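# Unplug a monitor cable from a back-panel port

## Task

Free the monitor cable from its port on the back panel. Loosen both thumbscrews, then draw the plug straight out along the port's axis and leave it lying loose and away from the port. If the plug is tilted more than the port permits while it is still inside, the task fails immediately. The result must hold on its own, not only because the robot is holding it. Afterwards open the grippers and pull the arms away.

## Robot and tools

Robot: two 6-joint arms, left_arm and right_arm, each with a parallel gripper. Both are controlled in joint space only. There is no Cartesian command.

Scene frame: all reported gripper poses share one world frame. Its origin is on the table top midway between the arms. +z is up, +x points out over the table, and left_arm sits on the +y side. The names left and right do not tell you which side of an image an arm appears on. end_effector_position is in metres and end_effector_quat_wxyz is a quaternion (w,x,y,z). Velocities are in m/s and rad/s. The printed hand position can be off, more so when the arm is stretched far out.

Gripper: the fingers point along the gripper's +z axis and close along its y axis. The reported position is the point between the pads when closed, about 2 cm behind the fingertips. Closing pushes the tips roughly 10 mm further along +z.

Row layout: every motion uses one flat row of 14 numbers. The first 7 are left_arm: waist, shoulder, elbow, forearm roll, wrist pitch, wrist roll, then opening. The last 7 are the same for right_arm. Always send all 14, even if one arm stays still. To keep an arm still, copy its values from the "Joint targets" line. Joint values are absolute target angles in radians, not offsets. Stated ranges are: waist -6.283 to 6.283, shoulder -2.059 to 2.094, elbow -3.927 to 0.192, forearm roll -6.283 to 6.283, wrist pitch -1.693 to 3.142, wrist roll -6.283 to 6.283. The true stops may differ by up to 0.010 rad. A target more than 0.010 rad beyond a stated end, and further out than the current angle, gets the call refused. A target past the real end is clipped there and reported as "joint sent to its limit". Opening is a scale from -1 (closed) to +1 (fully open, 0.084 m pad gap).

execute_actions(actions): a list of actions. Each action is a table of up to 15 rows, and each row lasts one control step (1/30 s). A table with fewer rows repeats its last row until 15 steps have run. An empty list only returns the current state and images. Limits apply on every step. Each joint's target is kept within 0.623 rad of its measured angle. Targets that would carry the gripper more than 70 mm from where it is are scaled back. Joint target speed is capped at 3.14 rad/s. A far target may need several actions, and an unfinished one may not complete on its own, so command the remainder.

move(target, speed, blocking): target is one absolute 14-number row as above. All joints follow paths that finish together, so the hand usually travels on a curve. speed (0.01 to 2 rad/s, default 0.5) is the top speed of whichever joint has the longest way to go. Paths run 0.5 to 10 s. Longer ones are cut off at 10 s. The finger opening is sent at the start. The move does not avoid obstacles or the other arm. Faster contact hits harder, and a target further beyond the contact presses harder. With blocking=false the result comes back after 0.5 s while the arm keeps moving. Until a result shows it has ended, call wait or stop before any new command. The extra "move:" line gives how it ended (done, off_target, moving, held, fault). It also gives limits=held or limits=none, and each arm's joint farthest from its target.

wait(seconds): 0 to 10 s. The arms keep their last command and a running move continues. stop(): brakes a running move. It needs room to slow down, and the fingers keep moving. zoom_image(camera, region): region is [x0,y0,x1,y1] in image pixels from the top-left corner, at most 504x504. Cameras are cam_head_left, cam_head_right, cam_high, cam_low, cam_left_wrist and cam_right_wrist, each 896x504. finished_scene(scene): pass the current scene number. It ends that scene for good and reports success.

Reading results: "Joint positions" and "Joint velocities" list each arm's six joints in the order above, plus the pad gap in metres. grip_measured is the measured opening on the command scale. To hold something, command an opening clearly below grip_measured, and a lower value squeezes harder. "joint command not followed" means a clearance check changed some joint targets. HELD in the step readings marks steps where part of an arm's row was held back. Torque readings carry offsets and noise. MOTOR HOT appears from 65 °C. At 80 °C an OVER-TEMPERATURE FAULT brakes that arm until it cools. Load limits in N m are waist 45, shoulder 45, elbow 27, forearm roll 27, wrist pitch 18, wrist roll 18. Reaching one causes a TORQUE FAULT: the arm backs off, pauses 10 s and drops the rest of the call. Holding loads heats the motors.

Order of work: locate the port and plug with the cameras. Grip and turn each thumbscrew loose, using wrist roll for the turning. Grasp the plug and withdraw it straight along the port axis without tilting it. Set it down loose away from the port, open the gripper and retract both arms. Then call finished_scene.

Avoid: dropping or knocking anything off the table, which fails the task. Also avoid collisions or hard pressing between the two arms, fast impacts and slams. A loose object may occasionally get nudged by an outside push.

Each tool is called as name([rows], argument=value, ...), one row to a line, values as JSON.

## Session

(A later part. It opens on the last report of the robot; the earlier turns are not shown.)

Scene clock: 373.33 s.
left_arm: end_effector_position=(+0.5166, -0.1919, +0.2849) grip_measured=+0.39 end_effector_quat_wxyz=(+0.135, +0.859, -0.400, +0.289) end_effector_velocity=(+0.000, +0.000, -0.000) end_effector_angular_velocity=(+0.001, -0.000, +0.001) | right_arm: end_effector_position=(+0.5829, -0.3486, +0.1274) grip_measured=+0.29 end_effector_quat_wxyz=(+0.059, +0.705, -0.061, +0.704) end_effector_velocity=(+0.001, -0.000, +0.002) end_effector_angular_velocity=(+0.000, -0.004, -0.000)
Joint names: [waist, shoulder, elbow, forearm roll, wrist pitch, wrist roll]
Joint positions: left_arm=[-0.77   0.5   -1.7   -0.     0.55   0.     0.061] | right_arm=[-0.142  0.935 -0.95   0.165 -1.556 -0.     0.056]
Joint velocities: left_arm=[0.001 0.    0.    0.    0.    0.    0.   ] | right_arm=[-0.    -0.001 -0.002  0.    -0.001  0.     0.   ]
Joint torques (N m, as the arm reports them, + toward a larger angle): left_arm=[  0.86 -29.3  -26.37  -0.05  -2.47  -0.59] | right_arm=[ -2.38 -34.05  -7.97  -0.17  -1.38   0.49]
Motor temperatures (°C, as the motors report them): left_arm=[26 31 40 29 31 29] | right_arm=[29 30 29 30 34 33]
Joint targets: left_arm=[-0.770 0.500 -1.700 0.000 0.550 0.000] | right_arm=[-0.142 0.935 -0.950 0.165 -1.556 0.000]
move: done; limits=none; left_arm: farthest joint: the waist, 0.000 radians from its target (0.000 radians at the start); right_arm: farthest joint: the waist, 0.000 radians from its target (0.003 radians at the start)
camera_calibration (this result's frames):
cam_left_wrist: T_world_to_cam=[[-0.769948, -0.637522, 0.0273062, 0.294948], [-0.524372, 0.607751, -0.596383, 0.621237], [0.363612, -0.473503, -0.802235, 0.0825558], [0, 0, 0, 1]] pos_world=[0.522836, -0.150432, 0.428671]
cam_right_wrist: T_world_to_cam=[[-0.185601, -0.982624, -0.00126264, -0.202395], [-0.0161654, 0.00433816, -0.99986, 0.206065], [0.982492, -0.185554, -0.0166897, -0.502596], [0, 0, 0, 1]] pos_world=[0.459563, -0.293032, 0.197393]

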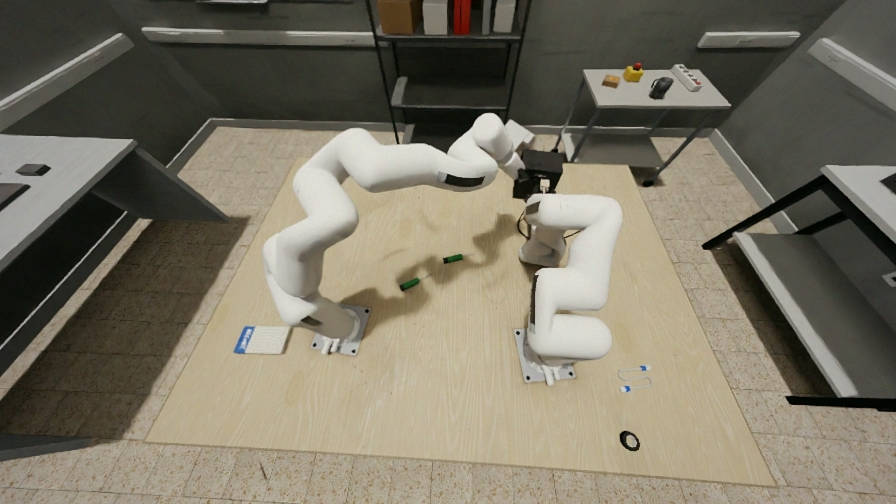

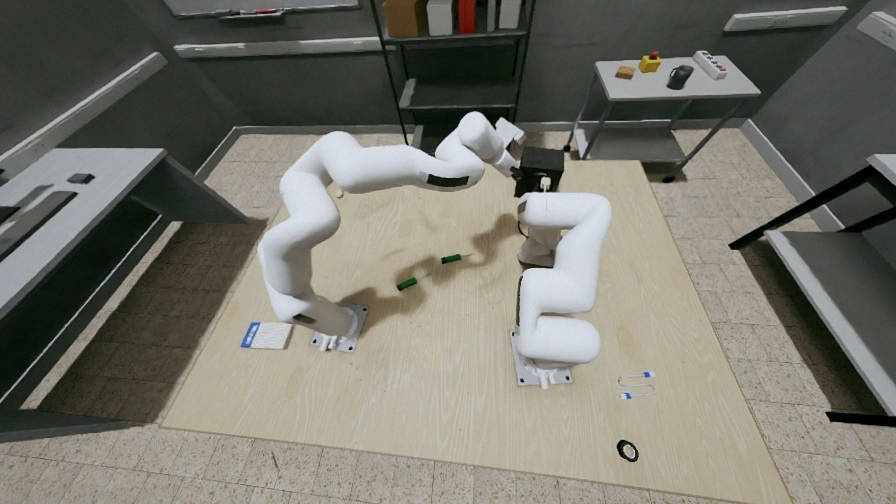

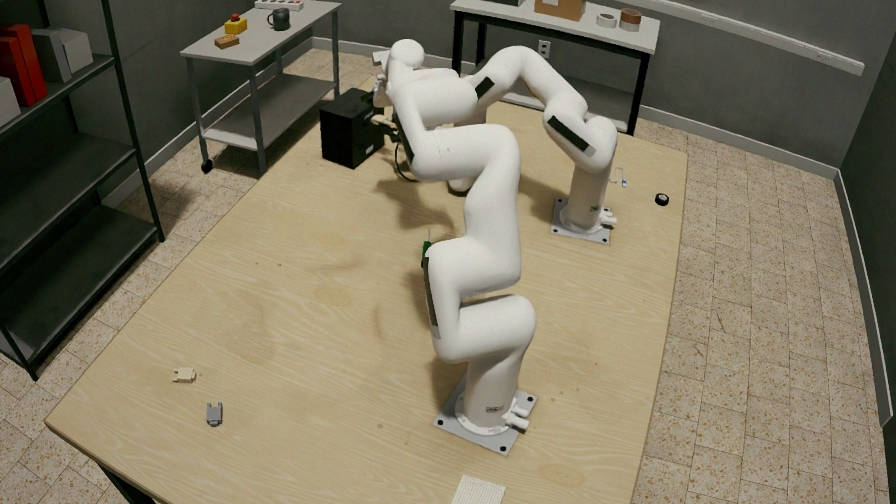

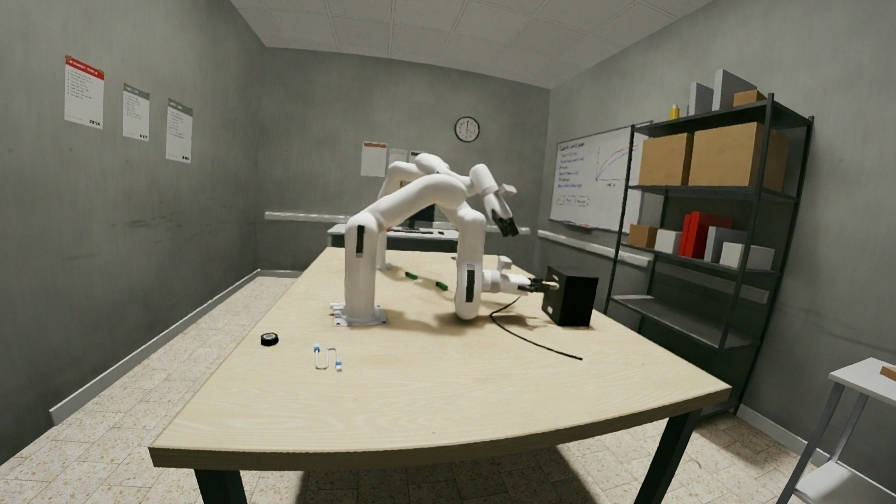

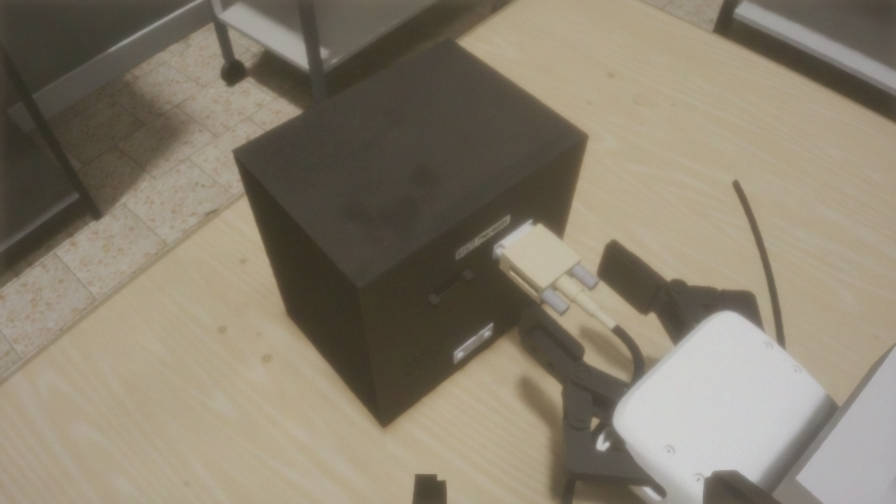

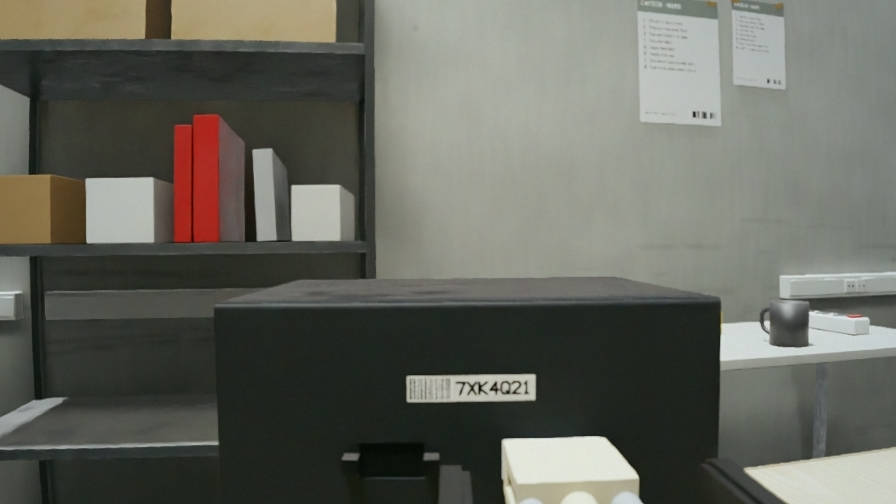

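move(target=[-0.77,0.5,-1.7,0,0.55,0,0.4,-0.139,0.93,-0.929,0.168,-1.572,1.57,0.3], speed=0.5)

move(target=[-0.77,0.5,-1.7,0,0.55,0,0.4,-0.2046,0.93,-0.929,0.1024,-1.572,1.57,-0.3], speed=0.05)

move(target=[-0.77,0.5,-1.7,0,0.55,0,0.4,-0.2046,0.93,-0.929,0.1024,-1.572,1.57,-1])

zoom_image(camera="cam_left_wrist", region=[400,150,760,400])

Scene clock: 406.17 s.
left_arm: end_effector_position=(+0.5166, -0.1919, +0.2849) grip_measured=+0.39 end_effector_quat_wxyz=(+0.135, +0.859, -0.400, +0.289) end_effector_velocity=(-0.000, +0.000, -0.002) end_effector_angular_velocity=(+0.002, +0.002, +0.000) | right_arm: end_effector_position=(+0.5769, -0.3474, +0.1277) grip_measured=+0.29 end_effector_quat_wxyz=(+0.455, -0.456, +0.540, -0.541) end_effector_velocity=(+0.000, +0.000, +0.000) end_effector_angular_velocity=(+0.004, -0.000, +0.000)
Joint names: [waist, shoulder, elbow, forearm roll, wrist pitch, wrist roll]
Joint positions: left_arm=[-0.77   0.5   -1.7   -0.     0.55  -0.     0.061] | right_arm=[-0.139  0.93  -0.929  0.168 -1.572  1.57   0.056]
Joint velocities: left_arm=[ 0.     0.001  0.002 -0.    -0.    -0.    -0.   ] | right_arm=[ 0.    -0.001  0.     0.     0.001  0.004 -0.   ]
Joint torques (N m, as the arm reports them, + toward a larger angle): left_arm=[  0.52 -28.83 -25.79   0.08  -2.33  -0.74] | right_arm=[ -1.35 -33.83  -7.42  -0.31  -1.19   0.47]
Motor temperatures (°C, as the motors report them): left_arm=[26 31 40 29 31 29] | right_arm=[29 30 30 30 33 33]
Joint targets: left_arm=[-0.770 0.500 -1.700 0.000 0.550 0.000] | right_arm=[-0.139 0.930 -0.929 0.168 -1.572 1.570]
move: done; limits=none; left_arm: farthest joint: the waist, 0.000 radians from its target (0.000 radians at the start); right_arm: farthest joint: the waist, 0.000 radians from its target (0.003 radians at the start)
camera_calibration (this result's frames):
cam_left_wrist: T_world_to_cam=[[-0.769948, -0.637522, 0.0273063, 0.294948], [-0.524372, 0.607751, -0.596383, 0.621238], [0.363612, -0.473503, -0.802235, 0.0825559], [0, 0, 0, 1]] pos_world=[0.522836, -0.150432, 0.428671]
cam_right_wrist: T_world_to_cam=[[-0.0163168, 0.000481692, -0.999867, 0.169056], [0.15348, 0.98815, -0.00202858, 0.322735], [0.988017, -0.153492, -0.0161973, -0.488615], [0, 0, 0, 1]] pos_world=[0.435985, -0.39399, 0.161773]

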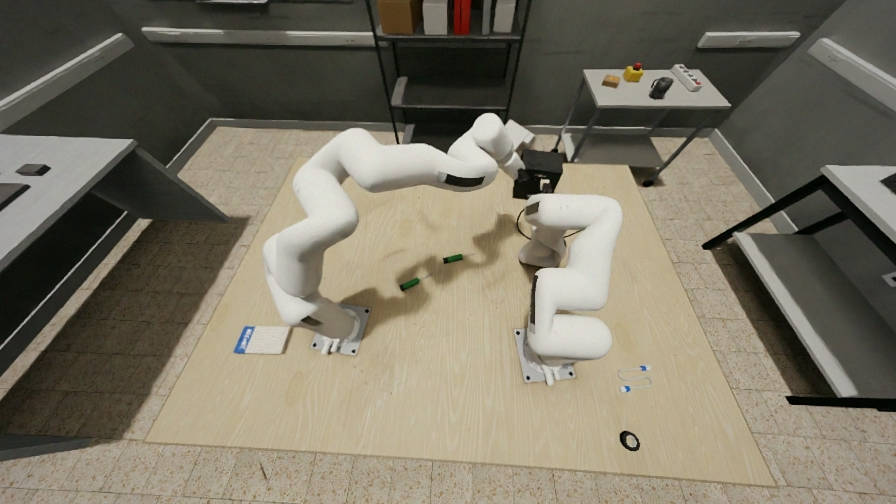

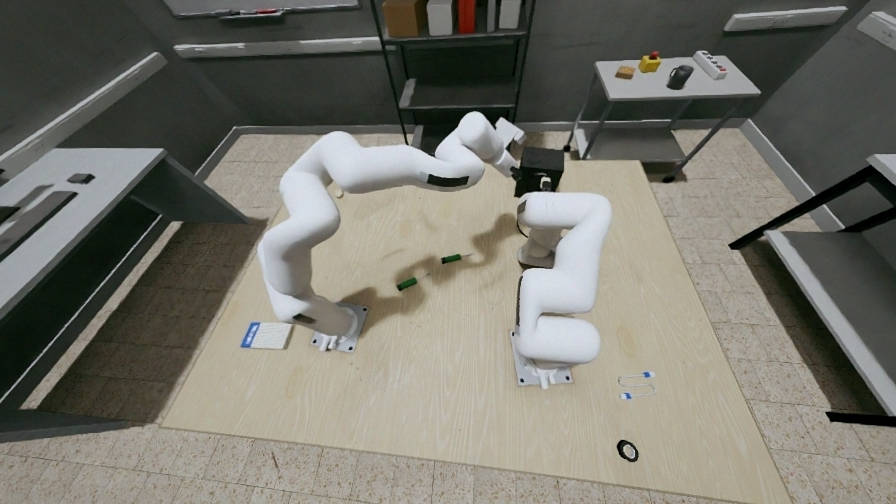

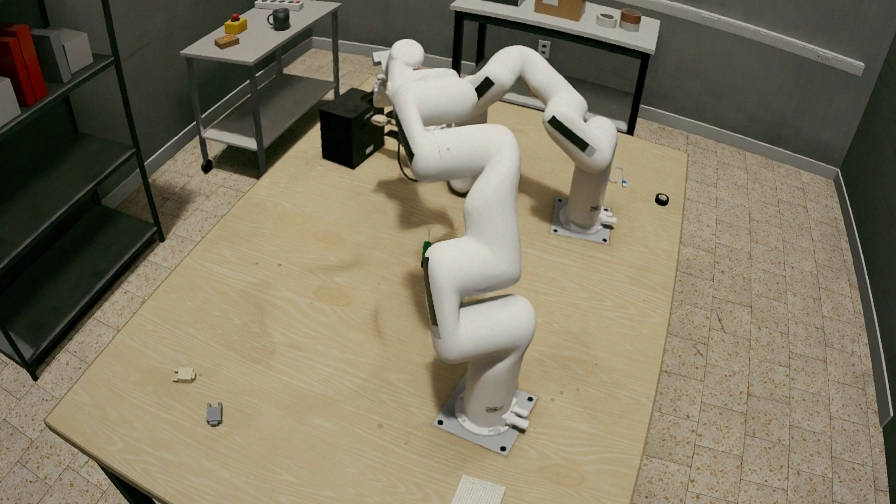

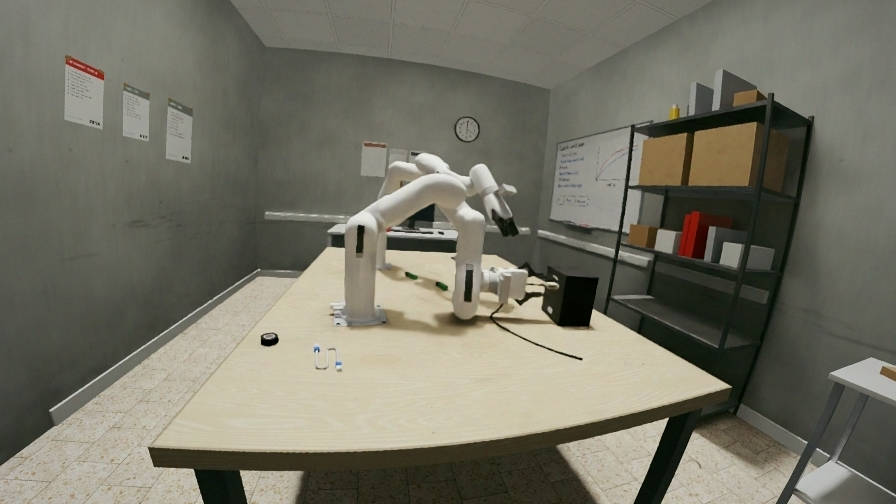

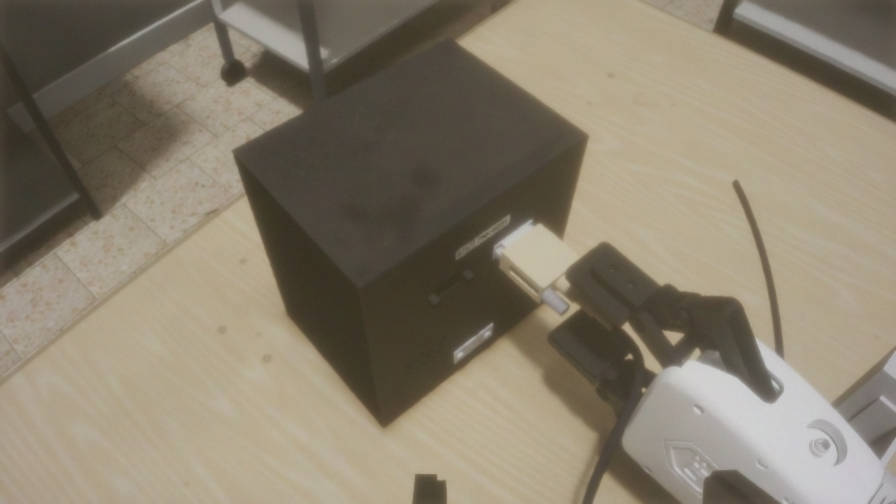

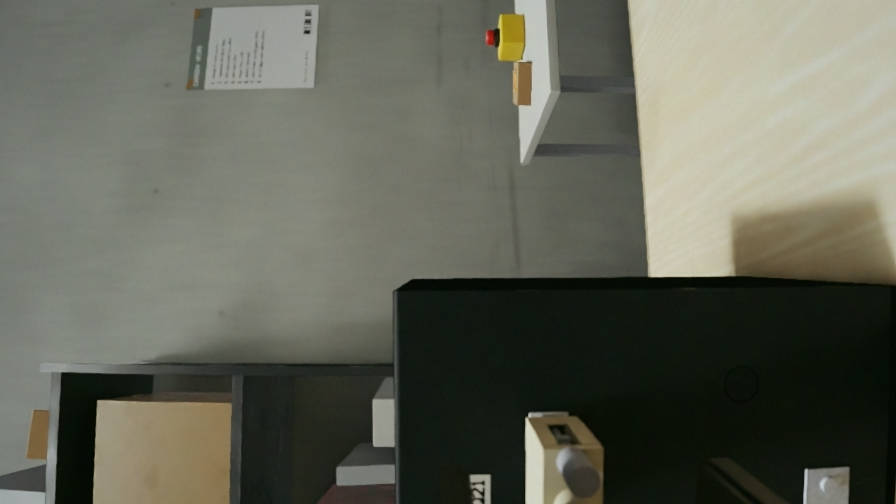

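Scene clock: 407.80 s.
left_arm: end_effector_position=(+0.5166, -0.1919, +0.2849) grip_measured=+0.39 end_effector_quat_wxyz=(+0.135, +0.859, -0.400, +0.289) end_effector_velocity=(-0.000, -0.000, +0.000) end_effector_angular_velocity=(+0.000, +0.000, -0.001) | right_arm: end_effector_position=(+0.5761, -0.3695, +0.1277) grip_measured=-0.32 end_effector_quat_wxyz=(+0.455, -0.456, +0.540, -0.541) end_effector_velocity=(-0.000, -0.000, +0.000) end_effector_angular_velocity=(-0.001, -0.001, +0.001)
Joint names: [waist, shoulder, elbow, forearm roll, wrist pitch, wrist roll]
Joint positions: left_arm=[-0.77   0.5   -1.7   -0.     0.55   0.     0.061] | right_arm=[-0.204  0.93  -0.929  0.103 -1.572  1.57   0.03 ]
Joint velocities: left_arm=[-0.001 -0.    -0.    -0.     0.     0.    -0.   ] | right_arm=[-0.001 -0.     0.    -0.001 -0.002 -0.    -0.   ]
Joint torques (N m, as the arm reports them, + toward a larger angle): left_arm=[  0.5  -29.34 -25.72   0.27  -2.29  -0.33] | right_arm=[ -1.67 -33.22  -6.97  -0.34  -1.14   0.41]
Motor temperatures (°C, as the motors report them): left_arm=[26 31 40 29 31 29] | right_arm=[29 30 30 30 33 33]
Joint targets: left_arm=[-0.770 0.500 -1.700 0.000 0.550 0.000] | right_arm=[-0.205 0.930 -0.929 0.102 -1.572 1.570]
move: done; limits=none; left_arm: farthest joint: the waist, 0.000 radians from its target (0.000 radians at the start); right_arm: farthest joint: the waist, 0.000 radians from its target (0.066 radians at the start)
camera_calibration (this result's frames):
cam_left_wrist: T_world_to_cam=[[-0.769948, -0.637522, 0.0273061, 0.294948], [-0.524372, 0.607751, -0.596383, 0.621237], [0.363612, -0.473503, -0.802235, 0.0825558], [0, 0, 0, 1]] pos_world=[0.522836, -0.150432, 0.428671]
cam_right_wrist: T_world_to_cam=[[-0.0162358, 0.00075058, -0.999868, 0.169125], [0.153435, 0.988157, -0.00174967, 0.344608], [0.988025, -0.153443, -0.0161587, -0.491236], [0, 0, 0, 1]] pos_world=[0.435225, -0.416031, 0.161768]

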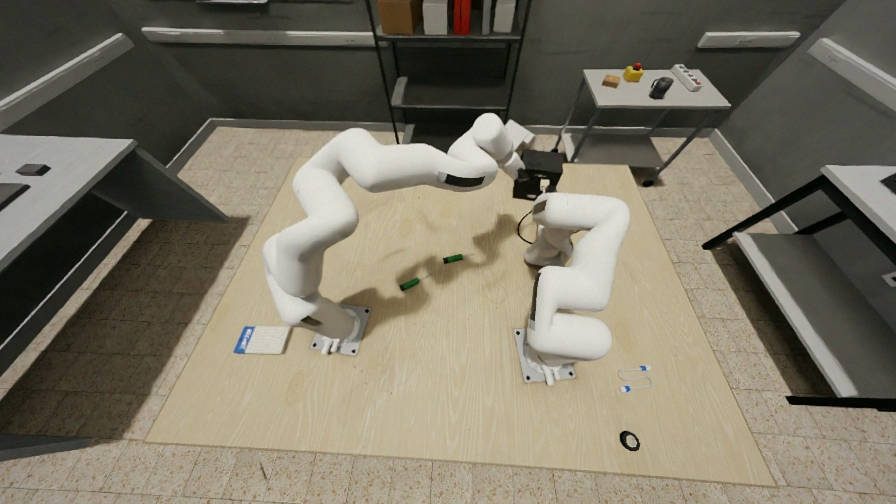

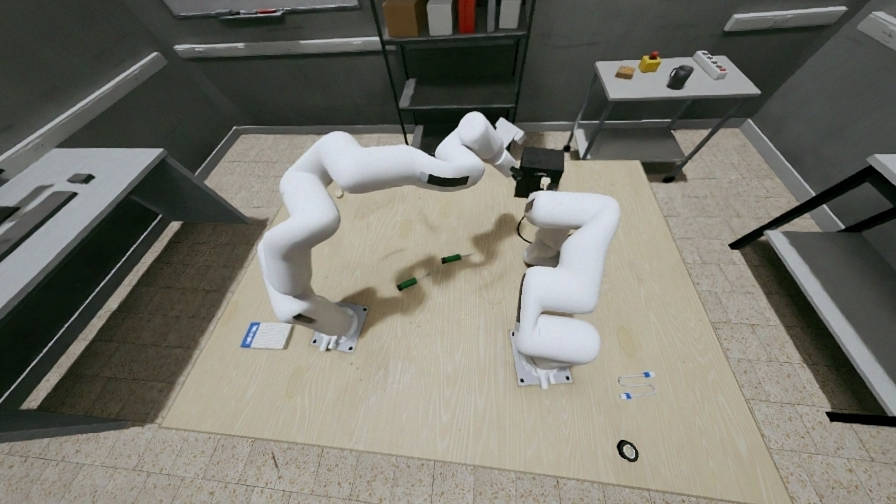

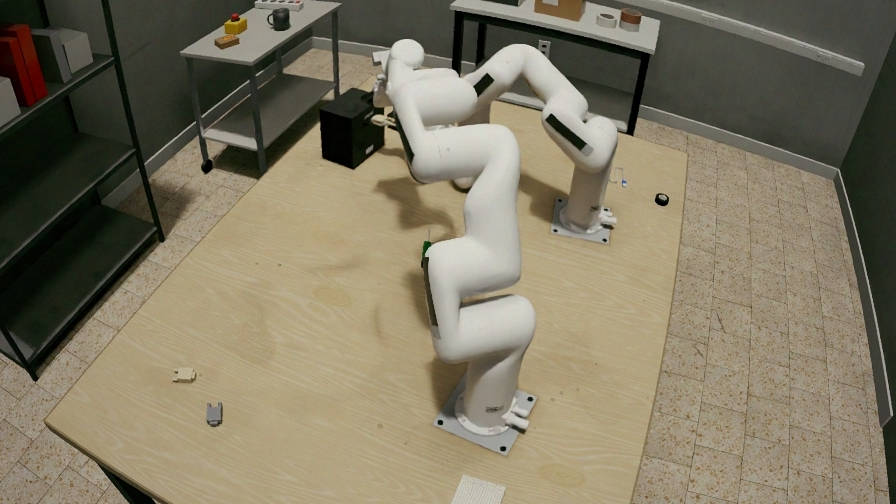

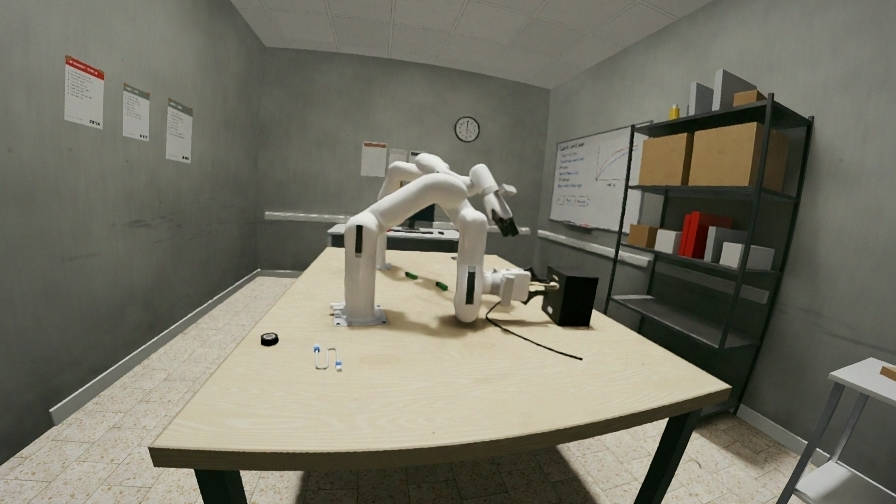

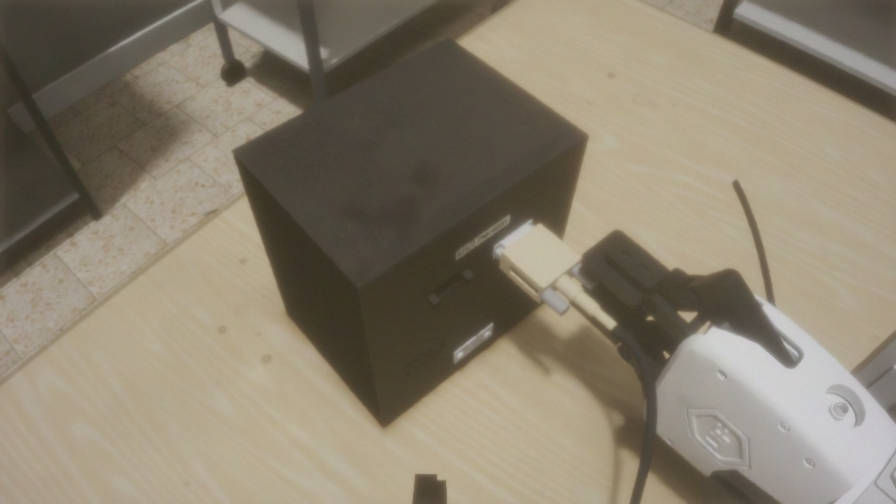

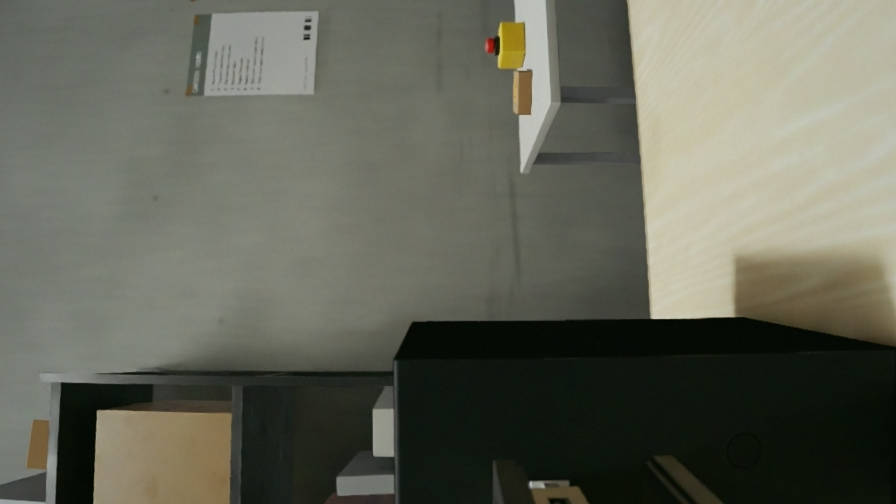

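Scene clock: 408.50 s.
left_arm: end_effector_position=(+0.5166, -0.1919, +0.2849) grip_measured=+0.39 end_effector_quat_wxyz=(+0.135, +0.859, -0.400, +0.289) end_effector_velocity=(-0.000, -0.000, +0.000) end_effector_angular_velocity=(-0.000, -0.000, -0.001) | right_arm: end_effector_position=(+0.5762, -0.3695, +0.1282) grip_measured=-0.84 end_effector_quat_wxyz=(+0.456, -0.455, +0.540, -0.541) end_effector_velocity=(-0.000, +0.000, -0.001) end_effector_angular_velocity=(-0.001, +0.001, +0.001)
Joint names: [waist, shoulder, elbow, forearm roll, wrist pitch, wrist roll]
Joint positions: left_arm=[-0.77   0.5   -1.7   -0.     0.55   0.     0.061] | right_arm=[-0.205  0.93  -0.929  0.102 -1.573  1.57   0.007]
Joint velocities: left_arm=[-0.001 -0.001  0.001 -0.     0.     0.    -0.   ] | right_arm=[ 0.     0.001  0.    -0.    -0.001 -0.001 -0.   ]
Joint torques (N m, as the arm reports them, + toward a larger angle): left_arm=[  0.52 -28.87 -26.36   0.07  -2.16  -0.71] | right_arm=[ -1.92 -28.77  -5.73  -0.39   0.15   0.2 ]
Motor temperatures (°C, as the motors report them): left_arm=[26 31 40 29 31 29] | right_arm=[29 30 30 30 33 33]
Joint targets: left_arm=[-0.770 0.500 -1.700 0.000 0.550 0.000] | right_arm=[-0.205 0.930 -0.929 0.102 -1.572 1.570]
move: done; limits=none; left_arm: farthest joint: the waist, 0.000 radians from its target (0.000 radians at the start); right_arm: farthest joint: the wrist pitch, 0.001 radians from its target (0.000 radians at the start)
camera_calibration (this result's frames):
cam_left_wrist: T_world_to_cam=[[-0.769949, -0.637521, 0.0273061, 0.294948], [-0.524372, 0.607751, -0.596383, 0.621237], [0.363612, -0.473503, -0.802235, 0.0825558], [0, 0, 0, 1]] pos_world=[0.522836, -0.150432, 0.428671]
cam_right_wrist: T_world_to_cam=[[-0.0148017, 0.000596375, -0.99989, 0.168775], [0.153369, 0.988168, -0.00168099, 0.34466], [0.988058, -0.153377, -0.0147181, -0.491479], [0, 0, 0, 1]] pos_world=[0.435248, -0.416064, 0.162102]

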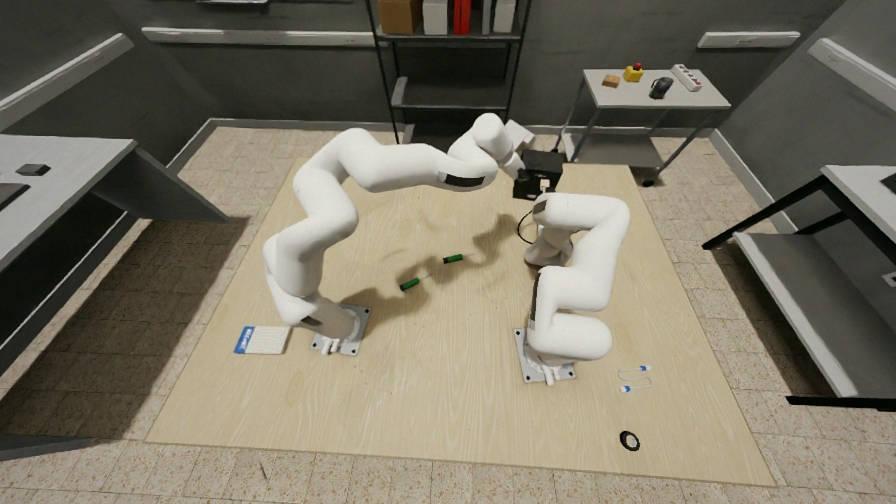

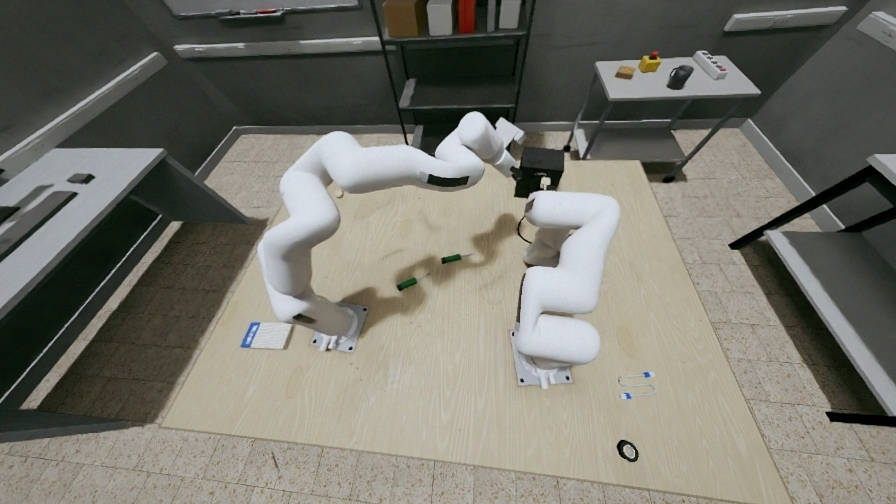

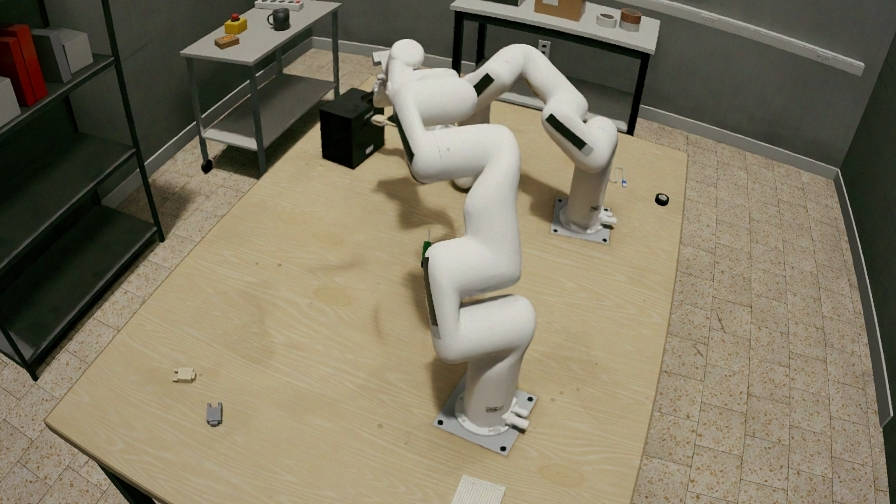

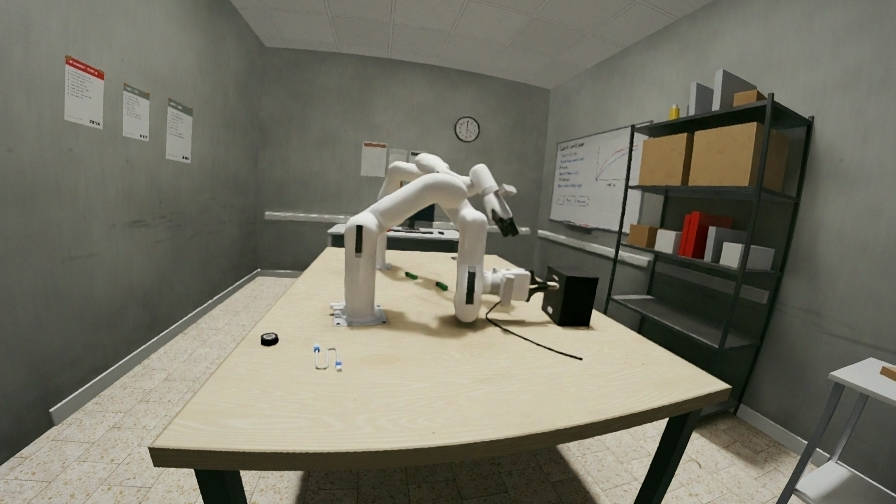

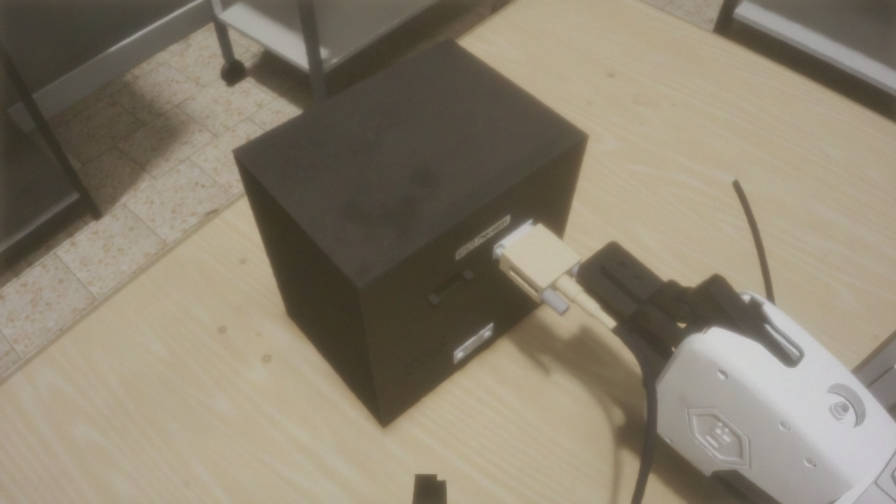

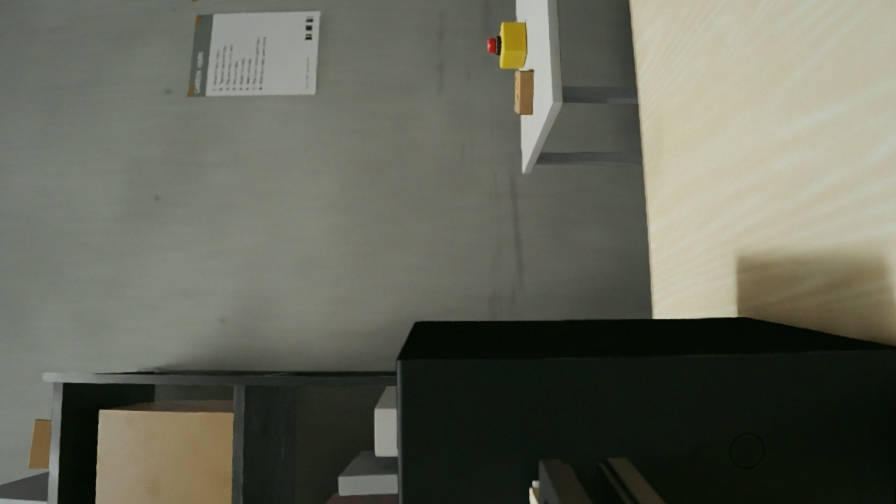

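Region (400, 150, 760, 400) of cam_left_wrist's 896x504 image, scaled by 1.400, with more detail than that image has; it fills the top 350 rows of this view, and the rest is white.

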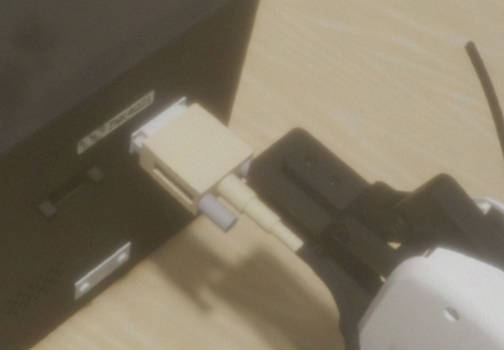

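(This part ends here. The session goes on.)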